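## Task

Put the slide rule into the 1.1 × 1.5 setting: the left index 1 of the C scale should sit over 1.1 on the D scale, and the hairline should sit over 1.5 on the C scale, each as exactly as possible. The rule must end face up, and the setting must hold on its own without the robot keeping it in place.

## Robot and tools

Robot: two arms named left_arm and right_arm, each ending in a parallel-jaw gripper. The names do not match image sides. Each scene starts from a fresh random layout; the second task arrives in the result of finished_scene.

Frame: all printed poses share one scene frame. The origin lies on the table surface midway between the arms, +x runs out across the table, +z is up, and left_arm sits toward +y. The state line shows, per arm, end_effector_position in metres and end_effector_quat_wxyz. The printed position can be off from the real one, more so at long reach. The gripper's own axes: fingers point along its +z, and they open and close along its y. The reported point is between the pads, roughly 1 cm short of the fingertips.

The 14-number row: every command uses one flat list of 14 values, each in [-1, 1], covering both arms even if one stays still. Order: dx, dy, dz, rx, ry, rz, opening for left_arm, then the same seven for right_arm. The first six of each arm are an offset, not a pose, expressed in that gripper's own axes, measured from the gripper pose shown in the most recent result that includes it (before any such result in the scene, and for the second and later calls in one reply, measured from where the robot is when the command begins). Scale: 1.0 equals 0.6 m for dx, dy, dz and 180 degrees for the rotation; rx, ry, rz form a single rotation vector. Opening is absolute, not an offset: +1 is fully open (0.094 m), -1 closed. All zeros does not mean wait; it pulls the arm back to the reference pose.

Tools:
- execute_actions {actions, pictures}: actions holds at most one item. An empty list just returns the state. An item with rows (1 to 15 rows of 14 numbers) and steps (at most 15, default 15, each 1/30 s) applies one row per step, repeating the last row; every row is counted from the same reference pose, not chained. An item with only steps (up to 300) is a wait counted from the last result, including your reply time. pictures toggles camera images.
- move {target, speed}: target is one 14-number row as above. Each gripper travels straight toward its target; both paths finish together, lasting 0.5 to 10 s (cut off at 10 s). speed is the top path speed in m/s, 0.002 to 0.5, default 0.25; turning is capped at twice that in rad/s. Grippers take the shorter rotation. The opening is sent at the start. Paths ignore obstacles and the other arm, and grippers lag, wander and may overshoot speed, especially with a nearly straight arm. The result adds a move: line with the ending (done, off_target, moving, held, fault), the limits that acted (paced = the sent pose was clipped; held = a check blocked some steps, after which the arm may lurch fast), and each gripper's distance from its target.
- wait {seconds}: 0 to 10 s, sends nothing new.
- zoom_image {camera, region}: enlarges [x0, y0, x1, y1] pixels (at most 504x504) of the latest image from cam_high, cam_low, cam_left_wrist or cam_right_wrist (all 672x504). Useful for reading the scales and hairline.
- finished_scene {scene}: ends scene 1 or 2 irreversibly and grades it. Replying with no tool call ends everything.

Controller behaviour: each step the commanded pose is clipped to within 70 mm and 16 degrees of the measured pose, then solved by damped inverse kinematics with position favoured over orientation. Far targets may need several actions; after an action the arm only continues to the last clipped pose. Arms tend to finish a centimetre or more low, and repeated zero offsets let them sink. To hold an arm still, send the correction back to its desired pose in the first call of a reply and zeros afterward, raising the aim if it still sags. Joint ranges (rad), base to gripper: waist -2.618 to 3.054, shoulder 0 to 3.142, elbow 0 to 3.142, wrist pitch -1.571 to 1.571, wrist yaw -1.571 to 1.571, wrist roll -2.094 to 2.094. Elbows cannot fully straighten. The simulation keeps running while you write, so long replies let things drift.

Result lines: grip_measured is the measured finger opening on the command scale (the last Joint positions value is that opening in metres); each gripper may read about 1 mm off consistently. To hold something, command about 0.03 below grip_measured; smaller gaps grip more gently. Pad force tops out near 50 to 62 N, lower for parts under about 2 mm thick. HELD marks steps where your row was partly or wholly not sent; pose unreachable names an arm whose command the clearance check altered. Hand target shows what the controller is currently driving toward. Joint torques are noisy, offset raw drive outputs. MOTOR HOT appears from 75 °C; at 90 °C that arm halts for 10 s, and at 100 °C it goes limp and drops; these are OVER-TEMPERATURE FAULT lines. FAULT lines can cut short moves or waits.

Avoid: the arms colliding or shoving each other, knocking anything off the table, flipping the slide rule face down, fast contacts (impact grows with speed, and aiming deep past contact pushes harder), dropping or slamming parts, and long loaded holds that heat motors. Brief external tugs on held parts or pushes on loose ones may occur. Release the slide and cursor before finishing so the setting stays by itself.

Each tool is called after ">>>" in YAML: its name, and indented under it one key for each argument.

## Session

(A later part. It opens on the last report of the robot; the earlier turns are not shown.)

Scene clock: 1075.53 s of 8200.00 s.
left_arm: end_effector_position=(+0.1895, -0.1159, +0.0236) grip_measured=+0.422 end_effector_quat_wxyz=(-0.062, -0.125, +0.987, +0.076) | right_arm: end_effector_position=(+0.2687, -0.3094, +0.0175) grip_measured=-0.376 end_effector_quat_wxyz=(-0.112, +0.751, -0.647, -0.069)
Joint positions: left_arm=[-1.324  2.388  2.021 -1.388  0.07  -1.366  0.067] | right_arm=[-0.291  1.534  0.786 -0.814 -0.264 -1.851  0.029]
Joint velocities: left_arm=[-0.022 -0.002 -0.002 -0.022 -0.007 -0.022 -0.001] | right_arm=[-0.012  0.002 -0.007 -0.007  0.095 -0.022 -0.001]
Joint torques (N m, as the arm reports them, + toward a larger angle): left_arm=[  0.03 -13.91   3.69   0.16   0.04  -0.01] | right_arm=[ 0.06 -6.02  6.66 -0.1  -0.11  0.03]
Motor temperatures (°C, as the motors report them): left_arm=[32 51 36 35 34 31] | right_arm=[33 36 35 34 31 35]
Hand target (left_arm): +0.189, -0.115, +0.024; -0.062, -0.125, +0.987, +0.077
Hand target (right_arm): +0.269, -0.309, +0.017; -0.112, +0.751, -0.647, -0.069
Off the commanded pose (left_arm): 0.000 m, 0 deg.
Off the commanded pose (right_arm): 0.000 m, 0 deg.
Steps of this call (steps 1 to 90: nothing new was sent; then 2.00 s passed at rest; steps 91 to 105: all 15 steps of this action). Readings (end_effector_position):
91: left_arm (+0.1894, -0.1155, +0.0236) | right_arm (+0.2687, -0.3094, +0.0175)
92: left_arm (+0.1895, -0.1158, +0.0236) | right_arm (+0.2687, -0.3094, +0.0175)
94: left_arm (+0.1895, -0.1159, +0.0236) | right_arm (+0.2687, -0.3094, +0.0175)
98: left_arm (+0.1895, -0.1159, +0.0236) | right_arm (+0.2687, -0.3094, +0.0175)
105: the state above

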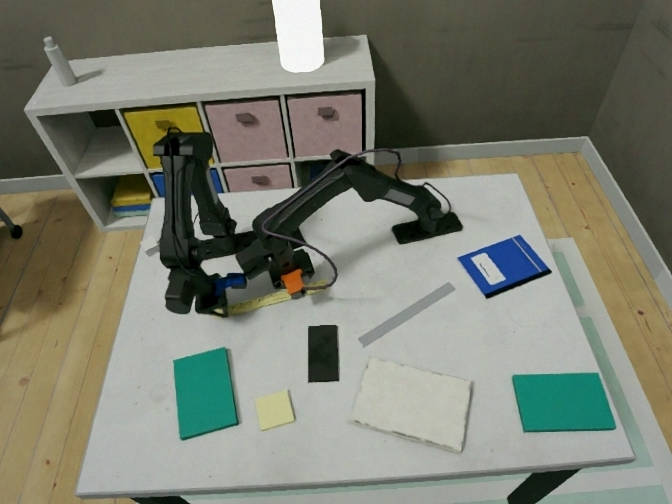

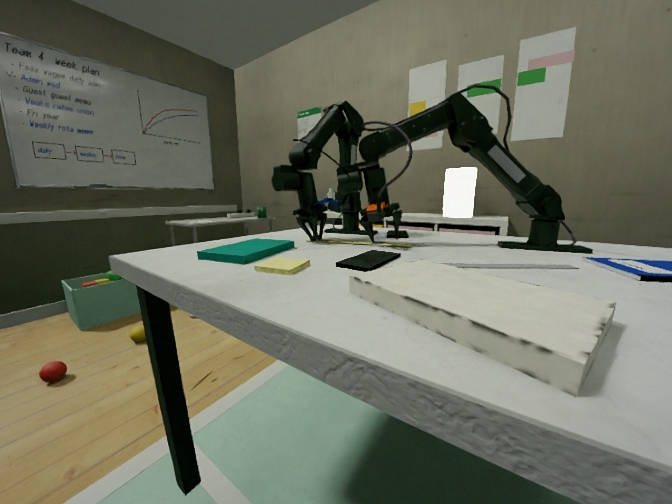

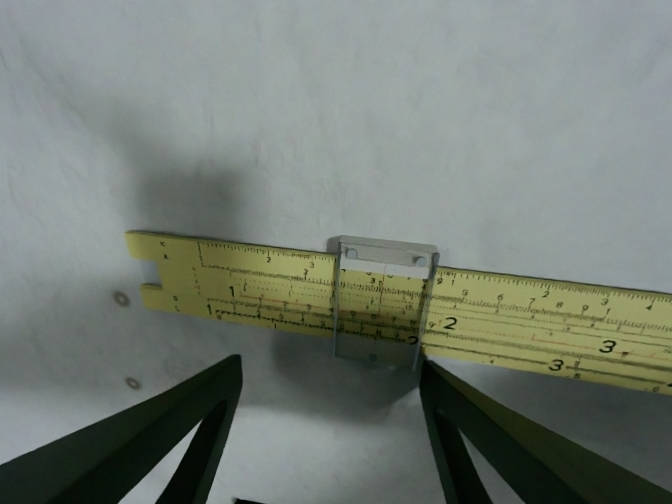

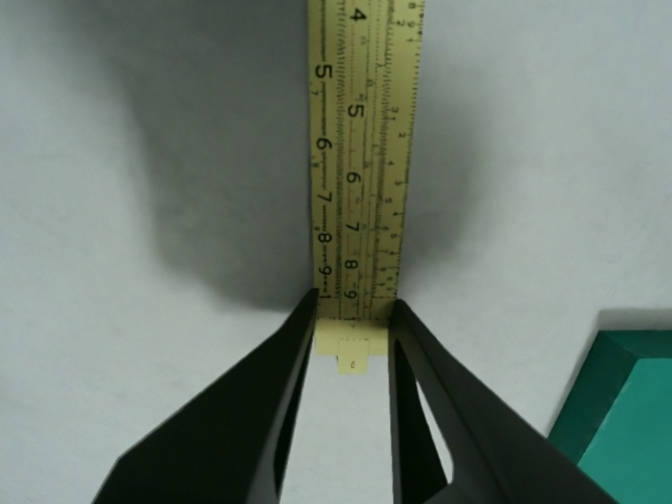

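>>> execute_actions:
  actions:
    - {"rows":[[0,0,0,0,0,0,0.38,0,0,0,0,0,0,-0.41],[0,0,0,0,0,0,0.38,0,0,0,0,0,0,-0.41],[0,0,0,0,0,0,0.34,0,0,0,0,0,0,-0.41],[0,0,0,0,0,0,0.34,0,0,0,0,0,0,-0.41],[0,0,0,0,0,0,0.3,0,0,0,0,0,0,-0.41],[0,0,0,0,0,0,0.3,0,0,0,0,0,0,-0.41],[0,0,0,0,0,0,0.26,0,0,0,0,0,0,-0.41],[0,0,0,0,0,0,0.26,0,0,0,0,0,0,-0.41],[0,0,0,0,0,0,0.22,0,0,0,0,0,0,-0.41]],"steps":15}

>>> zoom_image:
  camera: "cam_left_wrist"
  region: [300,280,460,400]

Scene clock: 1079.07 s of 8200.00 s.
left_arm: end_effector_position=(+0.1897, -0.1164, +0.0235) grip_measured=+0.222 end_effector_quat_wxyz=(-0.062, -0.125, +0.987, +0.075) | right_arm: end_effector_position=(+0.2687, -0.3094, +0.0175) grip_measured=-0.376 end_effector_quat_wxyz=(-0.112, +0.751, -0.647, -0.069)
Joint positions: left_arm=[-1.324  2.388  2.021 -1.385  0.07  -1.366  0.057] | right_arm=[-0.291  1.534  0.786 -0.814 -0.264 -1.851  0.029]
Joint velocities: left_arm=[-0.017 -0.007 -0.002  0.022  0.081 -0.037 -0.   ] | right_arm=[ 0.002  0.002  0.007 -0.022 -0.007  0.066 -0.   ]
Joint torques (N m, as the arm reports them, + toward a larger angle): left_arm=[  0.06 -13.94   3.69   0.2    0.05  -0.03] | right_arm=[ 0.05 -6.21  6.67 -0.1  -0.13 -0.02]
Motor temperatures (°C, as the motors report them): left_arm=[32 51 36 35 34 31] | right_arm=[33 36 35 34 31 35]
Hand target (left_arm): +0.190, -0.116, +0.024; -0.062, -0.125, +0.987, +0.076
Hand target (right_arm): +0.269, -0.309, +0.017; -0.112, +0.751, -0.647, -0.069
Off the commanded pose (left_arm): 0.001 m, 0 deg.
Off the commanded pose (right_arm): 0.000 m, 0 deg.
Steps of this call (steps 1 to 90: nothing new was sent; then 0.03 s passed at rest; steps 91 to 105: all 15 steps of this action). Readings (end_effector_position):
91: left_arm (+0.1895, -0.1159, +0.0236) | right_arm (+0.2687, -0.3094, +0.0175)
92: left_arm (+0.1895, -0.1159, +0.0236) | right_arm (+0.2687, -0.3094, +0.0175)
94: left_arm (+0.1895, -0.1159, +0.0236) | right_arm (+0.2687, -0.3094, +0.0175)
98: left_arm (+0.1895, -0.1159, +0.0236) | right_arm (+0.2687, -0.3094, +0.0175)
105: the state above

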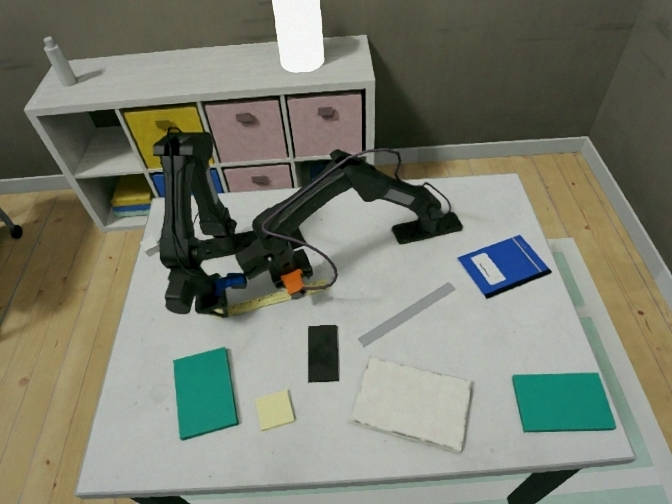

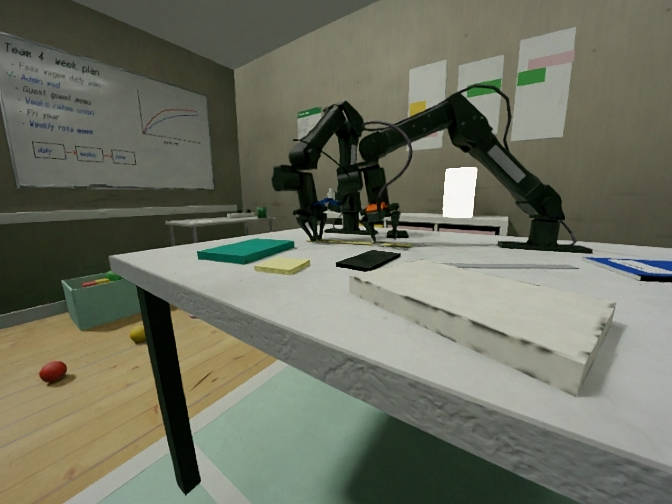

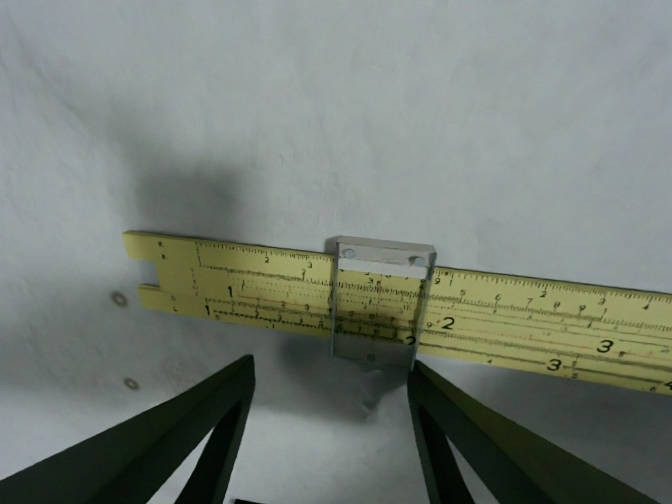

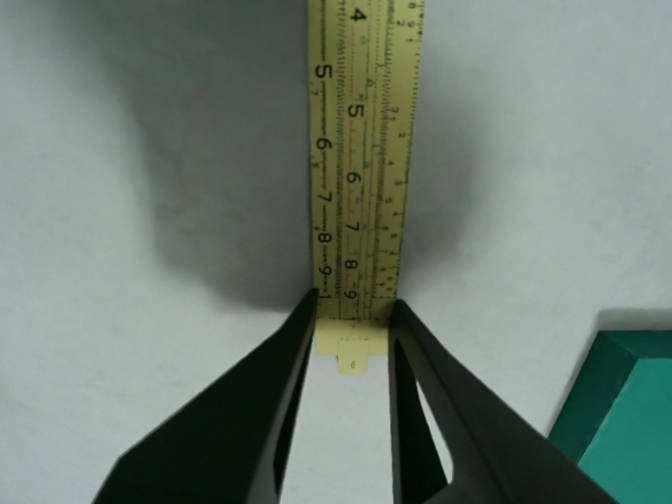

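Region (300, 280, 460, 400) of cam_left_wrist's 672x504 image, scaled by 3.150, with more detail than that image has; it fills the top 378 rows of this view, and the rest is white.

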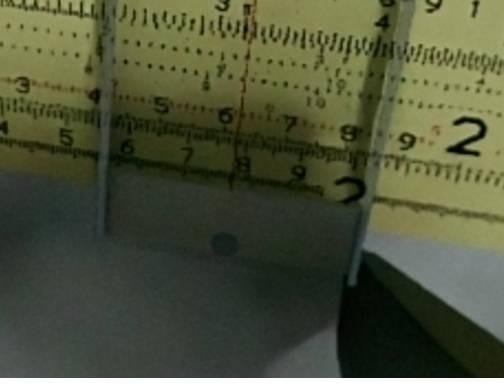

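>>> move:
  target: [0,0,0.012,0,0,0,0.36,0,0,0,0,0,0,-0.41]
  speed: 0.006

>>> zoom_image:
  camera: "cam_left_wrist"
  region: [300,280,460,400]

Scene clock: 1083.30 s of 8200.00 s.
left_arm: end_effector_position=(+0.1899, -0.1167, +0.0211) grip_measured=+0.358 end_effector_quat_wxyz=(-0.062, -0.125, +0.988, +0.073) | right_arm: end_effector_position=(+0.2687, -0.3094, +0.0175) grip_measured=-0.376 end_effector_quat_wxyz=(-0.112, +0.751, -0.647, -0.069)
Joint positions: left_arm=[-1.324  2.388  2.012 -1.374  0.07  -1.366  0.064] | right_arm=[-0.291  1.534  0.786 -0.814 -0.264 -1.851  0.029]
Joint velocities: left_arm=[ 0.002  0.017 -0.002 -0.051  0.007  0.022 -0.001] | right_arm=[ 0.007 -0.002 -0.002  0.007 -0.051 -0.007 -0.001]
Joint torques (N m, as the arm reports them, + toward a larger angle): left_arm=[ -0.13 -13.95   2.     0.4    0.06  -0.04] | right_arm=[-0.25 -6.12  6.57 -0.07 -0.15  0.03]
Motor temperatures (°C, as the motors report them): left_arm=[32 51 36 35 34 31] | right_arm=[33 36 35 34 31 35]
Hand target (left_arm): +0.189, -0.116, +0.016; -0.062, -0.125, +0.987, +0.075
Hand target (right_arm): +0.269, -0.309, +0.017; -0.112, +0.751, -0.647, -0.069
Off the commanded pose (left_arm): 0.005 m, 0 deg.
Off the commanded pose (right_arm): 0.000 m, 0 deg.
move: done

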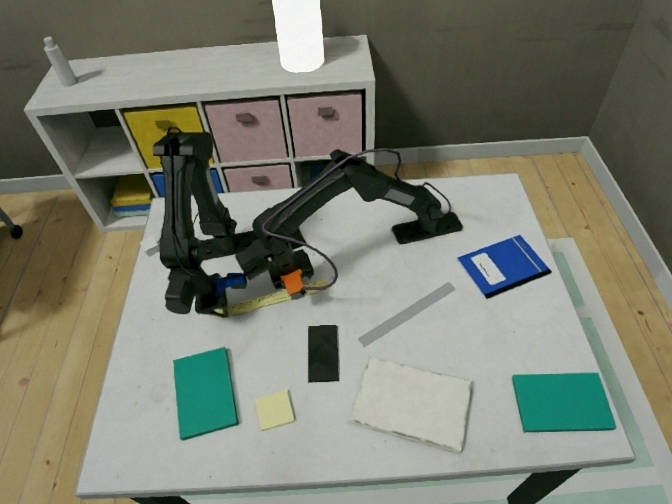

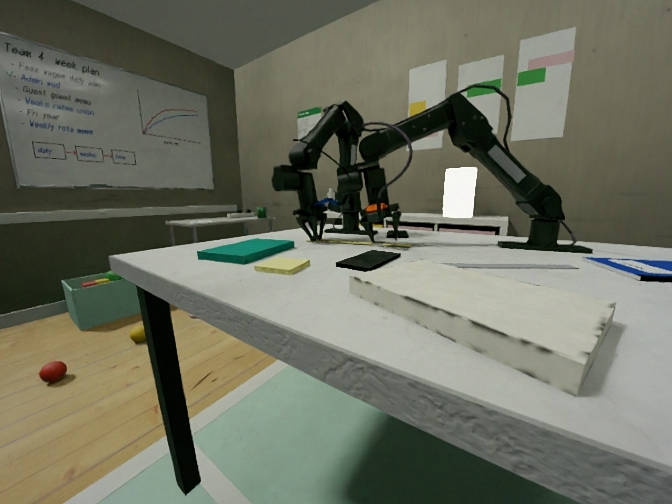

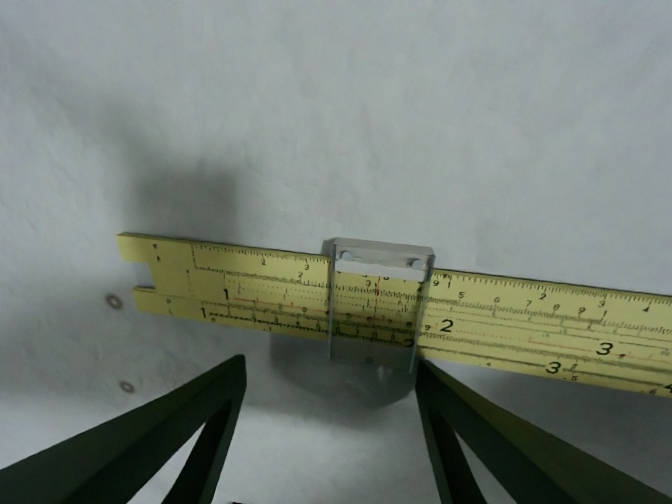

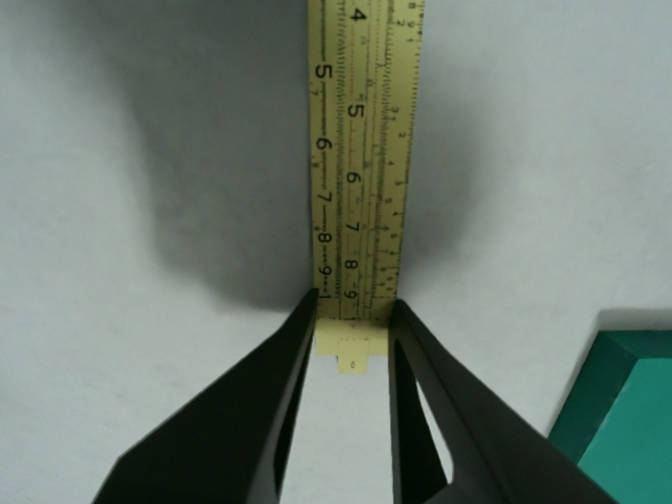

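Region (300, 280, 460, 400) of cam_left_wrist's 672x504 image, scaled by 3.150, with more detail than that image has; it fills the top 378 rows of this view, and the rest is white.

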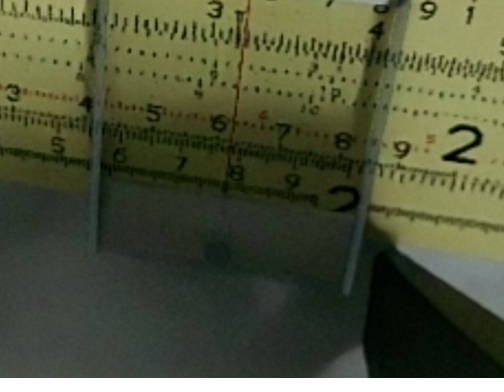

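Closing the finger progressively to push the cursor.

>>> execute_actions:
  actions:
    - {"rows":[[0,0,0,0,0,0,0.32,0,0,0,0,0,0,-0.41],[0,0,0,0,0,0,0.28,0,0,0,0,0,0,-0.41],[0,0,0,0,0,0,0.28,0,0,0,0,0,0,-0.41],[0,0,0,0,0,0,0.24,0,0,0,0,0,0,-0.41],[0,0,0,0,0,0,0.24,0,0,0,0,0,0,-0.41],[0,0,0,0,0,0,0.2,0,0,0,0,0,0,-0.41],[0,0,0,0,0,0,0.2,0,0,0,0,0,0,-0.41],[0,0,0,0,0,0,0.16,0,0,0,0,0,0,-0.41],[0,0,0,0,0,0,0.16,0,0,0,0,0,0,-0.41],[0,0,0,0,0,0,0.12,0,0,0,0,0,0,-0.41],[0,0,0,0,0,0,0.12,0,0,0,0,0,0,-0.41],[0,0,0,0,0,0,0.08,0,0,0,0,0,0,-0.41]],"steps":15}

>>> zoom_image:
  camera: "cam_left_wrist"
  region: [300,280,460,400]

Scene clock: 1087.73 s of 8200.00 s.
left_arm: end_effector_position=(+0.1903, -0.1187, +0.0208) grip_measured=+0.082 end_effector_quat_wxyz=(-0.062, -0.125, +0.988, +0.069) | right_arm: end_effector_position=(+0.2687, -0.3094, +0.0175) grip_measured=-0.376 end_effector_quat_wxyz=(-0.112, +0.751, -0.647, -0.069)
Joint positions: left_arm=[-1.324  2.388  2.012 -1.366  0.073 -1.366  0.051] | right_arm=[-0.291  1.534  0.786 -0.814 -0.264 -1.851  0.029]
Joint velocities: left_arm=[ 0.007 -0.002  0.007  0.051  0.022  0.022 -0.001] | right_arm=[-0.007 -0.012  0.002  0.007  0.037  0.007 -0.001]
Joint torques (N m, as the arm reports them, + toward a larger angle): left_arm=[  0.01 -13.9    3.54   0.11   0.03   0.01] | right_arm=[ 0.03 -5.79  6.73 -0.1  -0.15 -0.03]
Motor temperatures (°C, as the motors report them): left_arm=[32 51 35 35 34 31] | right_arm=[33 36 35 34 31 35]
Hand target (left_arm): +0.190, -0.117, +0.021; -0.062, -0.125, +0.988, +0.074
Hand target (right_arm): +0.269, -0.309, +0.017; -0.112, +0.751, -0.647, -0.069
Off the commanded pose (left_arm): 0.002 m, 0 deg.
Off the commanded pose (right_arm): 0.000 m, 0 deg.
Steps of this call (steps 1 to 90: nothing new was sent; then 0.93 s passed at rest; steps 91 to 105: all 15 steps of this action). Readings (end_effector_position):
91: left_arm (+0.1898, -0.1169, +0.0211) | right_arm (+0.2687, -0.3094, +0.0175)
92: left_arm (+0.1899, -0.1173, +0.0211) | right_arm (+0.2687, -0.3094, +0.0175)
94: left_arm (+0.1900, -0.1177, +0.0210) | right_arm (+0.2687, -0.3094, +0.0175)
98: left_arm (+0.1900, -0.1180, +0.0210) | right_arm (+0.2687, -0.3094, +0.0175)
105: the state above

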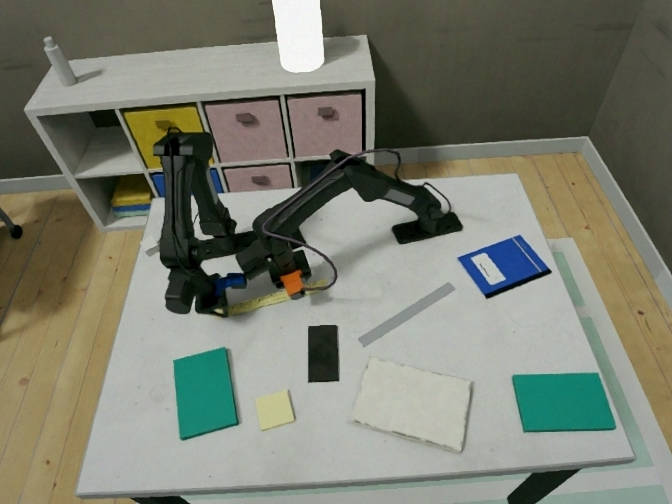

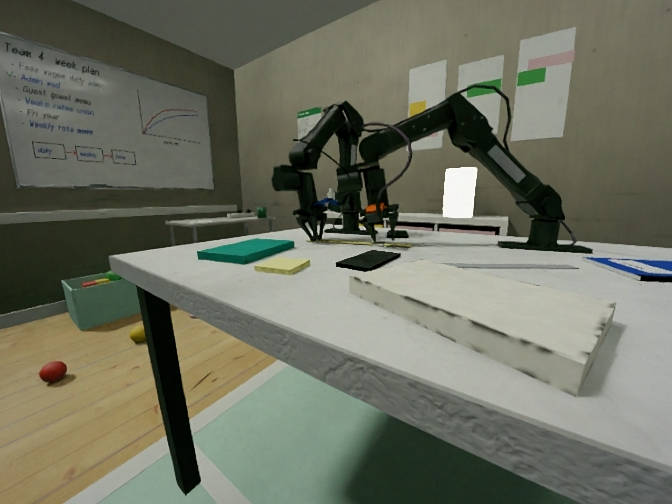

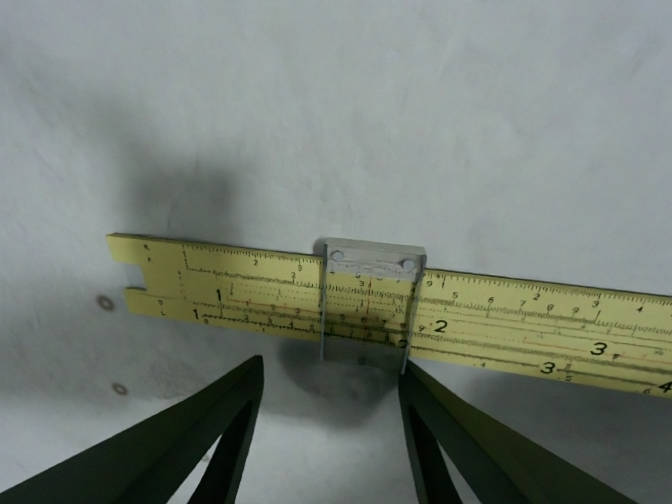

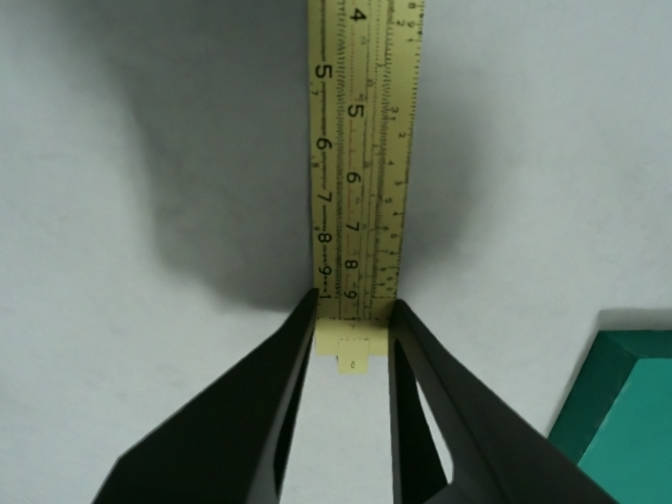

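Region (300, 280, 460, 400) of cam_left_wrist's 672x504 image, scaled by 3.150, with more detail than that image has; it fills the top 378 rows of this view, and the rest is white.

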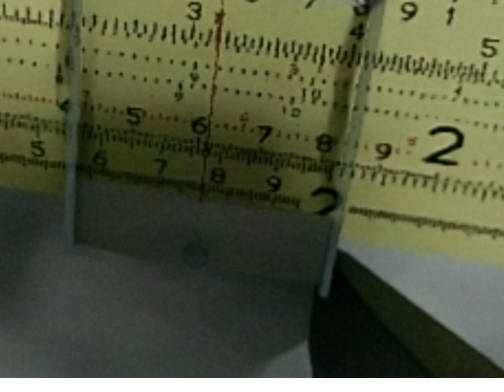

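>>> execute_actions:
  actions:
    - {"rows":[[0,0.006,0,0,0,0,0.05,0,0,0,0,0,0,-0.41],[0,0.006,0,0,0,0,0.02,0,0,0,0,0,0,-0.41],[0,0.006,0,0,0,0,0.02,0,0,0,0,0,0,-0.41],[0,0.006,0,0,0,0,-0.01,0,0,0,0,0,0,-0.41],[0,0.006,0,0,0,0,-0.01,0,0,0,0,0,0,-0.41],[0,0.006,0,0,0,0,-0.04,0,0,0,0,0,0,-0.41],[0,0.006,0,0,0,0,-0.04,0,0,0,0,0,0,-0.41],[0,0.006,0,0,0,0,-0.07,0,0,0,0,0,0,-0.41],[0,0.006,0,0,0,0,-0.07,0,0,0,0,0,0,-0.41],[0,0.006,0,0,0,0,-0.1,0,0,0,0,0,0,-0.41],[0,0.006,0,0,0,0,-0.1,0,0,0,0,0,0,-0.41],[0,0.006,0,0,0,0,-0.12,0,0,0,0,0,0,-0.41]],"steps":15}

>>> zoom_image:
  camera: "cam_left_wrist"
  region: [280,280,440,400]

Scene clock: 1095.10 s of 8200.00 s.
left_arm: end_effector_position=(+0.1911, -0.1221, +0.0193) grip_measured=-0.118 end_effector_quat_wxyz=(-0.061, -0.125, +0.988, +0.061) | right_arm: end_effector_position=(+0.2687, -0.3094, +0.0175) grip_measured=-0.376 end_effector_quat_wxyz=(-0.112, +0.751, -0.647, -0.069)
Joint positions: left_arm=[-1.324  2.386  2.004 -1.344  0.077 -1.366  0.041] | right_arm=[-0.291  1.534  0.786 -0.814 -0.264 -1.851  0.029]
Joint velocities: left_arm=[ 0.002 -0.002 -0.032 -0.051  0.007 -0.037 -0.001] | right_arm=[-0.002 -0.012 -0.017  0.022 -0.095  0.007 -0.   ]
Joint torques (N m, as the arm reports them, + toward a larger angle): left_arm=[  0.19 -15.28   2.24   0.14   0.03   0.01] | right_arm=[-0.18 -6.16  6.61 -0.12 -0.13 -0.02]
Motor temperatures (°C, as the motors report them): left_arm=[32 51 35 35 34 31] | right_arm=[33 36 35 34 31 35]
Hand target (left_arm): +0.189, -0.115, +0.021; -0.062, -0.125, +0.988, +0.069
Hand target (right_arm): +0.269, -0.309, +0.017; -0.112, +0.751, -0.647, -0.069
Off the commanded pose (left_arm): 0.007 m, 1 deg.
Off the commanded pose (right_arm): 0.000 m, 0 deg.
Steps of this call (steps 1 to 90: nothing new was sent; then 3.87 s passed at rest; steps 91 to 105: all 15 steps of this action). Readings (end_effector_position):
91: left_arm (+0.1902, -0.1187, +0.0201) | right_arm (+0.2687, -0.3094, +0.0175)
92: left_arm (+0.1904, -0.1194, +0.0200) | right_arm (+0.2687, -0.3094, +0.0175)
94: left_arm (+0.1905, -0.1199, +0.0198) | right_arm (+0.2687, -0.3094, +0.0175)
98: left_arm (+0.1908, -0.1209, +0.0195) | right_arm (+0.2687, -0.3094, +0.0175)
105: the state above

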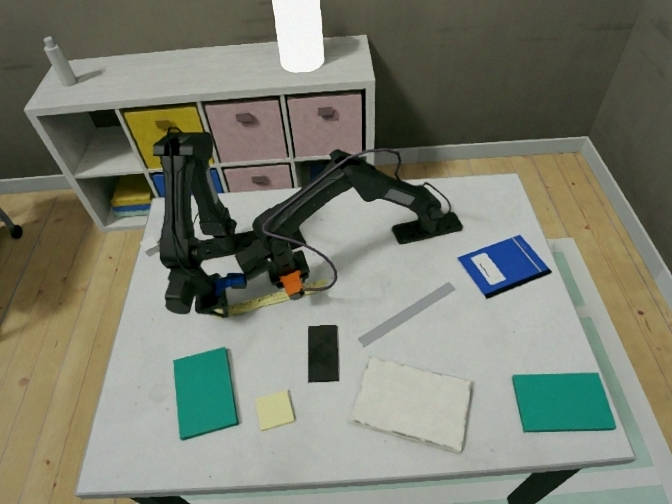

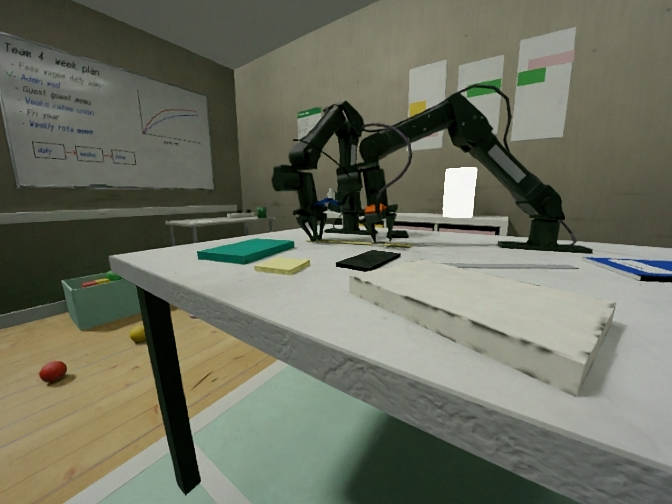

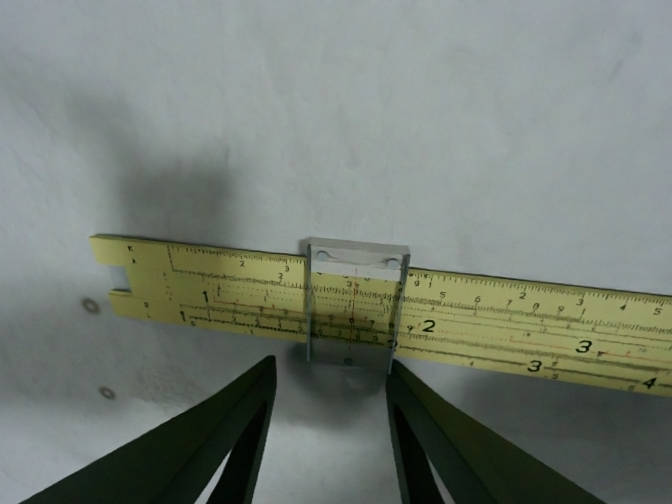

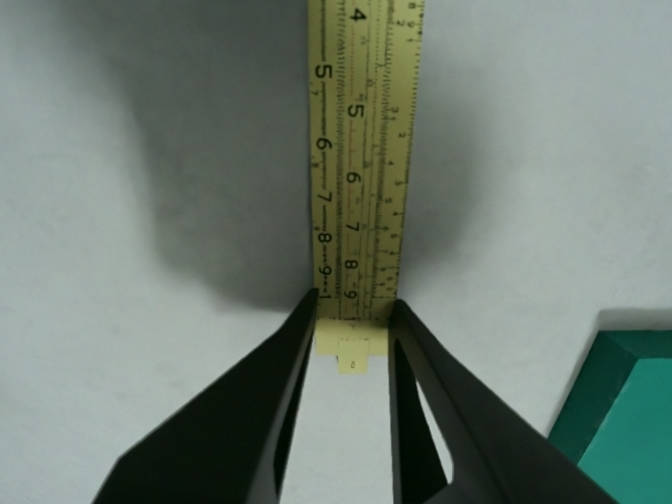

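Region (280, 280, 440, 400) of cam_left_wrist's 672x504 image, scaled by 3.150, with more detail than that image has; it fills the top 378 rows of this view, and the rest is white.

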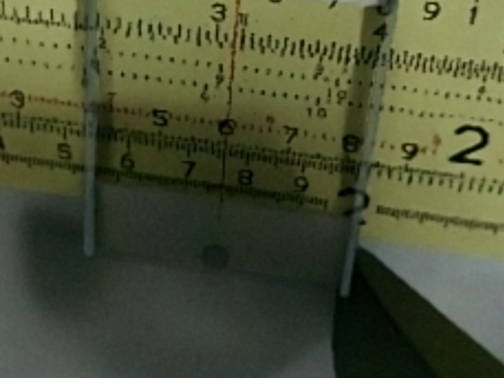

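>>> move:
  target: [0,0.02,-0.004,-0.015,0,0,-0.118,0,0,0,0,0,0,-0.41]
  speed: 0.005

>>> zoom_image:
  camera: "cam_left_wrist"
  region: [280,280,440,400]

Scene clock: 1105.30 s of 8200.00 s.
left_arm: end_effector_position=(+0.1895, -0.1190, +0.0199) grip_measured=-0.118 end_effector_quat_wxyz=(-0.064, -0.125, +0.988, +0.068) | right_arm: end_effector_position=(+0.2687, -0.3094, +0.0175) grip_measured=-0.376 end_effector_quat_wxyz=(-0.112, +0.751, -0.647, -0.069)
Joint positions: left_arm=[-1.324  2.386  2.004 -1.359  0.077 -1.365  0.041] | right_arm=[-0.291  1.534  0.786 -0.814 -0.264 -1.851  0.029]
Joint velocities: left_arm=[-0.022  0.002 -0.007  0.007  0.051  0.007  0.001] | right_arm=[ 0.007 -0.017  0.007 -0.037  0.022 -0.022 -0.   ]
Joint torques (N m, as the arm reports them, + toward a larger angle): left_arm=[  0.17 -14.01   4.24  -0.19  -0.06   0.03] | right_arm=[ 0.06 -6.19  6.49 -0.14 -0.18 -0.03]
Motor temperatures (°C, as the motors report them): left_arm=[32 52 35 35 34 31] | right_arm=[33 36 35 34 31 35]
Hand target (left_arm): +0.188, -0.111, +0.023; -0.064, -0.123, +0.987, +0.084
Hand target (right_arm): +0.269, -0.309, +0.017; -0.112, +0.751, -0.647, -0.069
Off the commanded pose (left_arm): 0.009 m, 2 deg.
Off the commanded pose (right_arm): 0.000 m, 0 deg.
After step 90, 2.27 s passed at rest.
move: done

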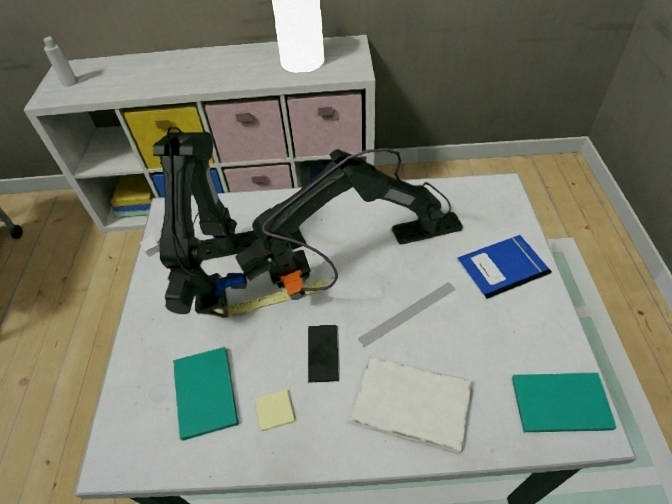

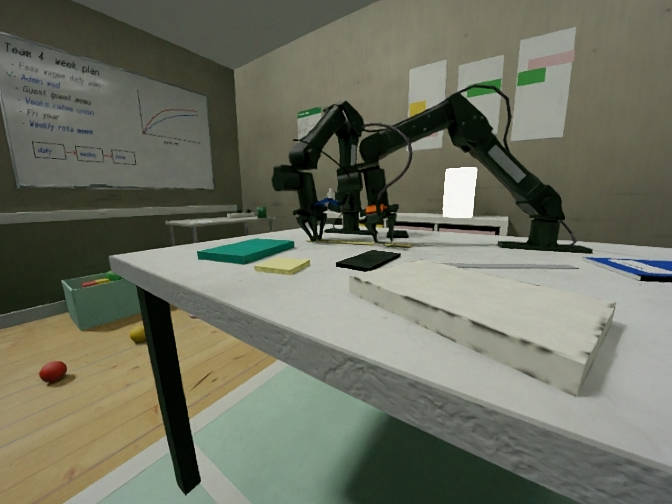

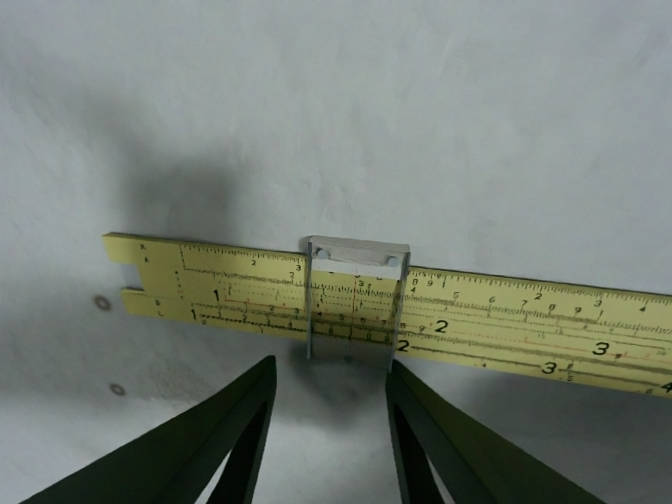

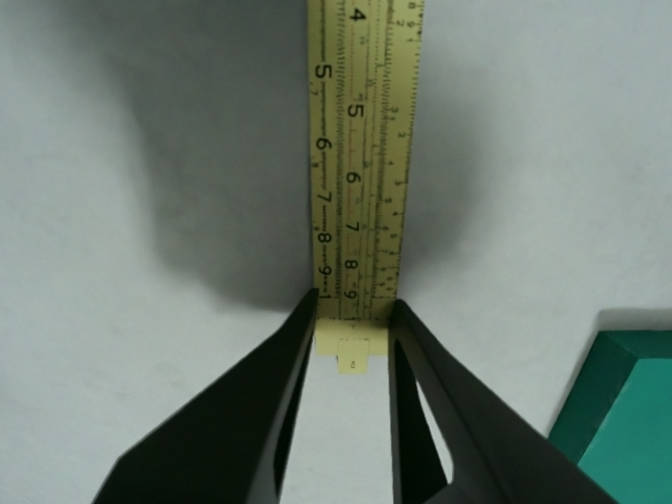

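Region (280, 280, 440, 400) of cam_left_wrist's 672x504 image, scaled by 3.150, with more detail than that image has; it fills the top 378 rows of this view, and the rest is white.

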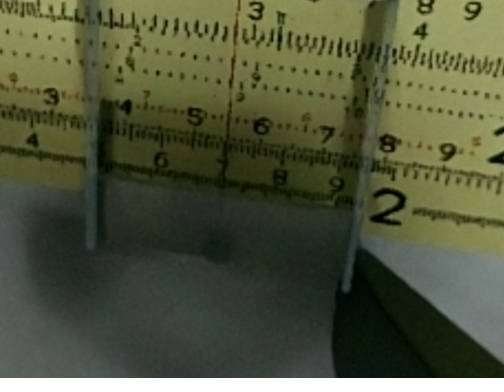

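>>> move:
  target: [0,0.017,-0.004,-0.013,0,0,-0.118,0,0,0,0,0,0,-0.41]
  speed: 0.005

>>> zoom_image:
  camera: "cam_left_wrist"
  region: [310,290,410,360]

Scene clock: 1113.23 s of 8200.00 s.
left_arm: end_effector_position=(+0.1880, -0.1157, +0.0205) grip_measured=-0.118 end_effector_quat_wxyz=(-0.066, -0.125, +0.987, +0.074) | right_arm: end_effector_position=(+0.2687, -0.3094, +0.0175) grip_measured=-0.376 end_effector_quat_wxyz=(-0.112, +0.751, -0.647, -0.069)
Joint positions: left_arm=[-1.324  2.386  2.004 -1.373  0.077 -1.365  0.041] | right_arm=[-0.291  1.534  0.786 -0.814 -0.264 -1.851  0.029]
Joint velocities: left_arm=[ 0.002 -0.002 -0.007 -0.007 -0.007  0.095 -0.001] | right_arm=[-0.007 -0.002 -0.007  0.022 -0.051 -0.022 -0.   ]
Joint torques (N m, as the arm reports them, + toward a larger angle): left_arm=[  0.26 -13.97   4.21  -0.16  -0.02   0.06] | right_arm=[ 0.13 -6.13  6.72 -0.06 -0.1   0.01]
Motor temperatures (°C, as the motors report them): left_arm=[32 52 36 35 34 31] | right_arm=[33 36 35 34 31 35]
Hand target (left_arm): +0.187, -0.109, +0.024; -0.067, -0.123, +0.986, +0.088
Hand target (right_arm): +0.269, -0.309, +0.017; -0.112, +0.751, -0.647, -0.069
Off the commanded pose (left_arm): 0.007 m, 2 deg.
Off the commanded pose (right_arm): 0.000 m, 0 deg.
After step 90, 0.83 s passed at rest.
move: done

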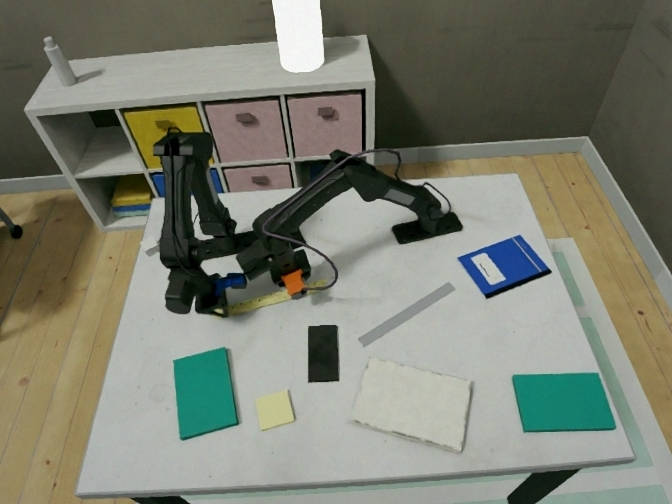

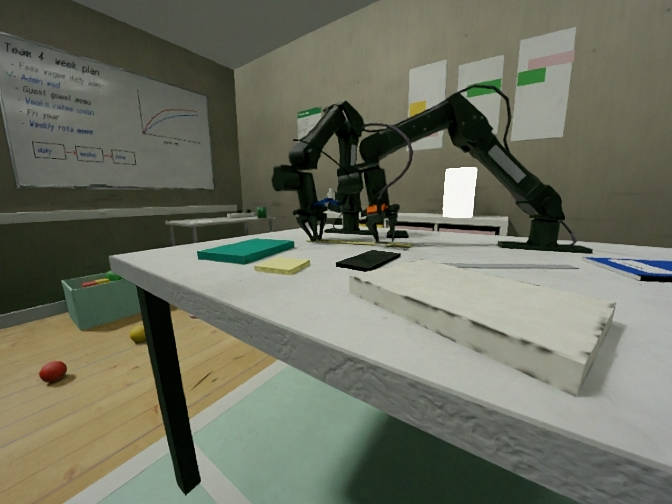

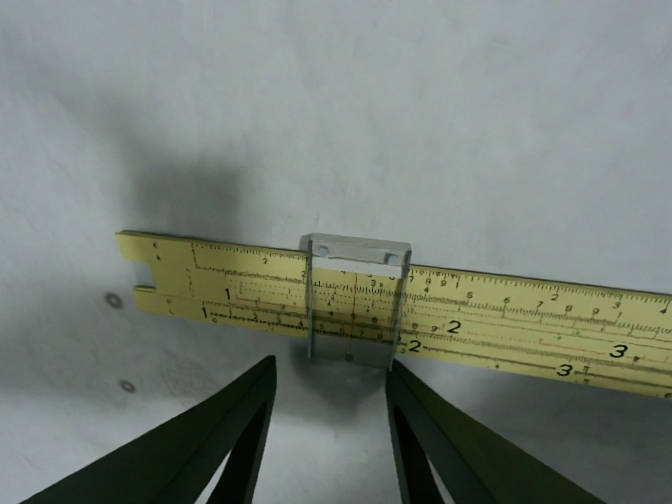

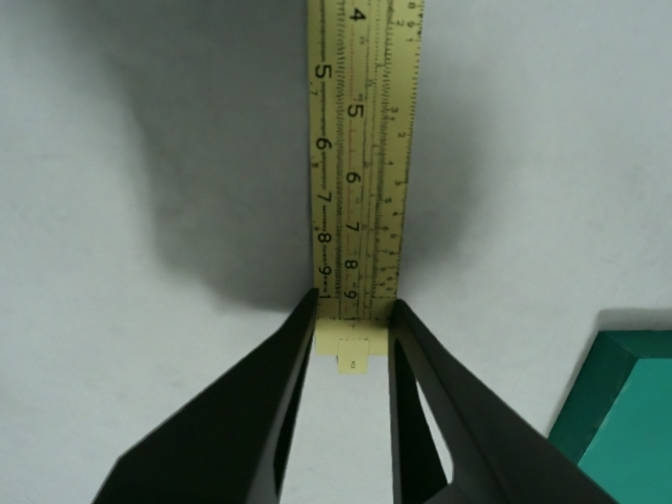

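Region (310, 290, 410, 360) of cam_left_wrist's 672x504 image, scaled by 5.040, with more detail than that image has; it fills the top 353 rows of this view, and the rest is white.

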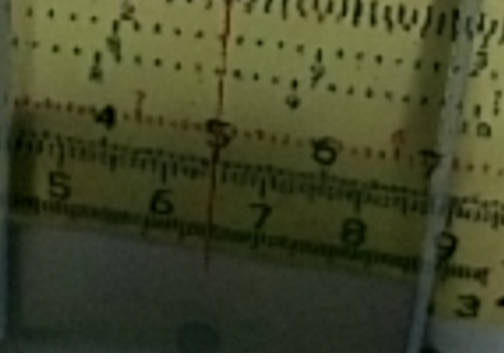

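>>> zoom_image:
  camera: "cam_left_wrist"
  region: [330,305,380,345]

Region (330, 305, 380, 345) of cam_left_wrist's 672x504 image, scaled by 10.080, with more detail than that image has; it fills the top 403 rows of this view, and the rest is white.

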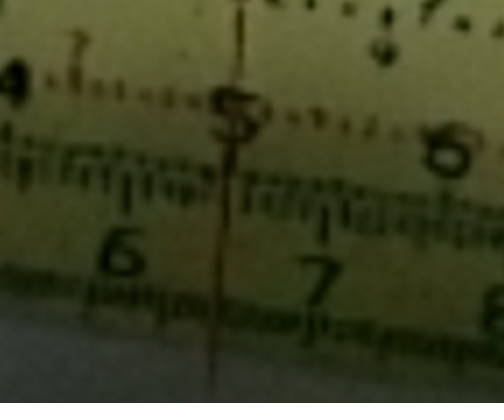

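>>> execute_actions:
  actions:
    - {"rows":[[0,0,0,0,0,0,0.1,0,0,0,0,0,0,-0.41],[0,0,0,0,0,0,0.3,0,0,0,0,0,0,-0.3],[0,0,0,0,0,0,0.4,0,0,0,0,0,0,-0.2],[0,0,0,0,0,0,0.4,0,0,0,0,0,0,0.2]],"steps":12}
  pictures: false

>>> move:
  target: [0.06,0,-0.12,0,0,0,0.4,0.03,0,-0.12,0,0,0,0.2]
  speed: 0.08

>>> zoom_image:
  camera: "cam_left_wrist"
  region: [100,100,560,400]

Scene clock: 1119.33 s of 8200.00 s.
left_arm: end_effector_position=(+0.1863, -0.1124, +0.0218) grip_measured=+0.398 end_effector_quat_wxyz=(-0.068, -0.125, +0.986, +0.081) | right_arm: end_effector_position=(+0.2695, -0.3087, +0.0177) grip_measured=+0.197 end_effector_quat_wxyz=(-0.115, +0.751, -0.646, -0.069)
Joint positions: left_arm=[-1.324  2.384  2.004 -1.389  0.077 -1.365  0.066] | right_arm=[-0.291  1.534  0.786 -0.811 -0.269 -1.851  0.056]
Joint velocities: left_arm=[-0.002 -0.002 -0.007 -0.007 -0.007 -0.022 -0.001] | right_arm=[ 0.017 -0.017  0.002  0.066  0.022 -0.037 -0.001]
Joint torques (N m, as the arm reports them, + toward a larger angle): left_arm=[  0.07 -13.76   3.58   0.32   0.06  -0.03] | right_arm=[ 0.02 -6.13  6.43 -0.03 -0.09  0.01]
Motor temperatures (°C, as the motors report them): left_arm=[32 52 36 35 34 31] | right_arm=[33 36 35 34 31 35]
Hand target (left_arm): +0.188, -0.116, +0.021; -0.066, -0.125, +0.987, +0.074
Hand target (right_arm): +0.269, -0.309, +0.017; -0.113, +0.751, -0.647, -0.069
Off the commanded pose (left_arm): 0.004 m, 1 deg.
Off the commanded pose (right_arm): 0.001 m, 0 deg.
Steps of this call (steps 1 to 90: nothing new was sent; then 2.70 s passed at rest; steps 91 to 102: all 12 steps of this action). Readings (end_effector_position):
91: left_arm (+0.1879, -0.1156, +0.0206) | right_arm (+0.2687, -0.3094, +0.0175)
92: left_arm (+0.1875, -0.1147, +0.0208) | right_arm (+0.2687, -0.3094, +0.0175)
94: left_arm (+0.1865, -0.1128, +0.0217) | right_arm (+0.2687, -0.3093, +0.0175)
98: left_arm (+0.1863, -0.1124, +0.0218) | right_arm (+0.2694, -0.3087, +0.0177)
102: the state above

Scene clock: 1121.13 s of 8200.00 s.
left_arm: end_effector_position=(+0.1662, -0.1264, +0.0770) grip_measured=+0.398 end_effector_quat_wxyz=(-0.065, -0.128, +0.987, +0.069) | right_arm: end_effector_position=(+0.2673, -0.3422, +0.0723) grip_measured=+0.197 end_effector_quat_wxyz=(-0.109, +0.750, -0.648, -0.074)
Joint positions: left_arm=[-1.378  2.362  2.19  -1.566  0.088 -1.426  0.066] | right_arm=[-0.429  1.489  0.979 -1.103 -0.261 -1.992  0.056]
Joint velocities: left_arm=[-0.002  0.002  0.002 -0.022 -0.007  0.007 -0.001] | right_arm=[ 0.012 -0.012  0.002  0.066 -0.007  0.037  0.   ]
Joint torques (N m, as the arm reports them, + toward a larger angle): left_arm=[ -0.74 -16.53   5.67   0.1    0.09  -0.1 ] | right_arm=[-0.65 -7.74  9.45 -0.44 -0.12 -0.07]
Motor temperatures (°C, as the motors report them): left_arm=[32 52 36 35 34 31] | right_arm=[33 36 35 33 31 35]
Hand target (left_arm): +0.164, -0.131, +0.096; -0.060, -0.127, +0.989, +0.048
Hand target (right_arm): +0.269, -0.344, +0.083; -0.114, +0.751, -0.646, -0.067
Off the commanded pose (left_arm): 0.020 m, 2 deg.
Off the commanded pose (right_arm): 0.011 m, 1 deg.
joint sent to its limit (left arm) — the command would take joint 4 (wrist pitch) past its lower limit, so that joint was sent only as far as its limit.
move: off_target (left_arm, right_arm)

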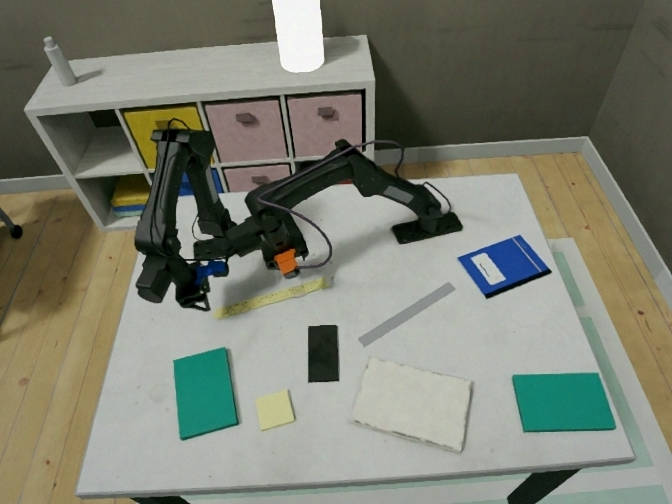

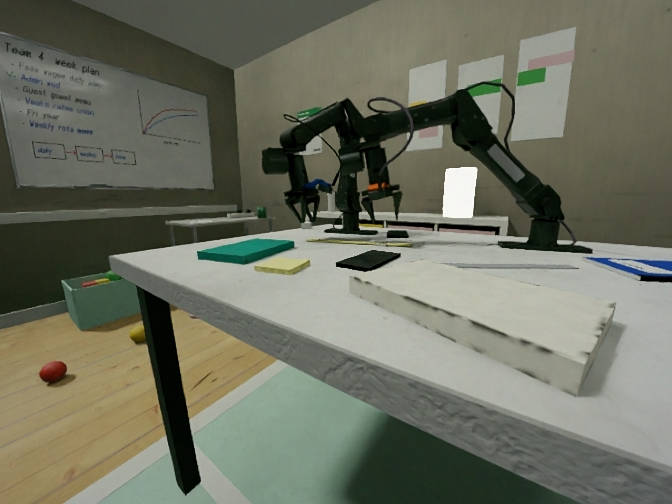

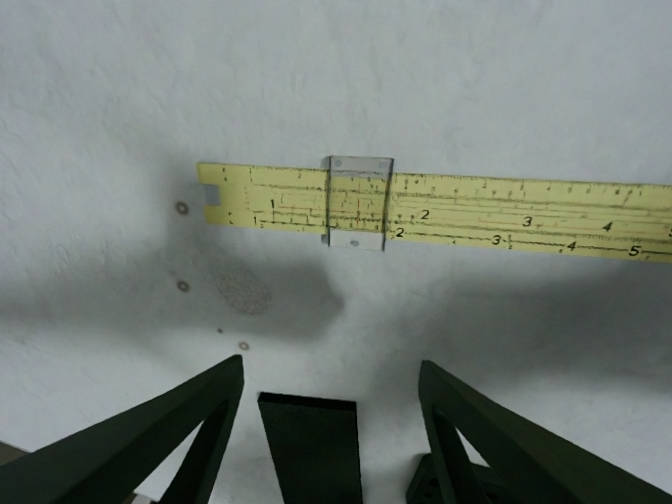

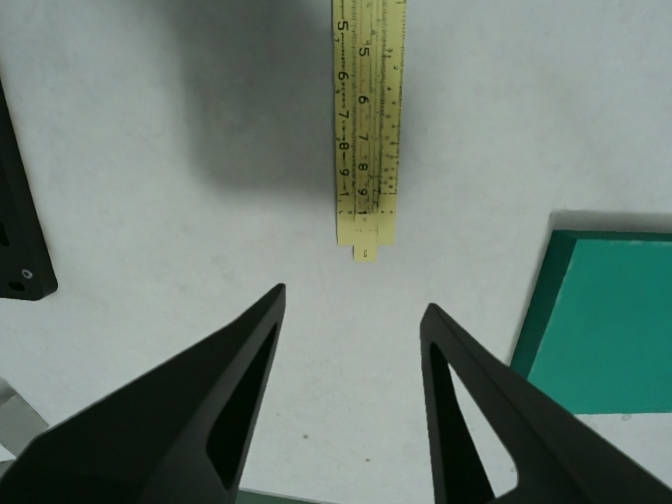

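Region (100, 100, 560, 400) of cam_left_wrist's 672x504 image, scaled by 1.096, with more detail than that image has; it fills the top 329 rows of this view, and the rest is white.

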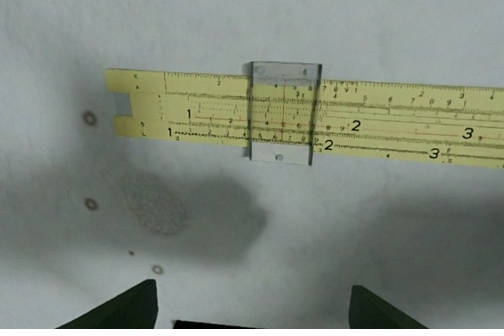

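>>> zoom_image:
  camera: "cam_left_wrist"
  region: [280, 130, 440, 250]

Region (280, 130, 440, 250) of cam_left_wrist's 672x504 image, scaled by 3.150, with more detail than that image has; it fills the top 378 rows of this view, and the rest is white.

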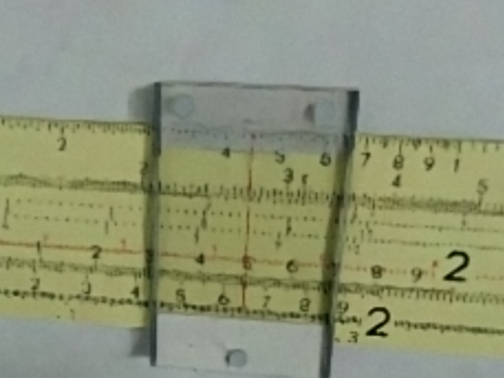

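>>> finished_scene:
  scene: 1

The scene is finished: the task was done.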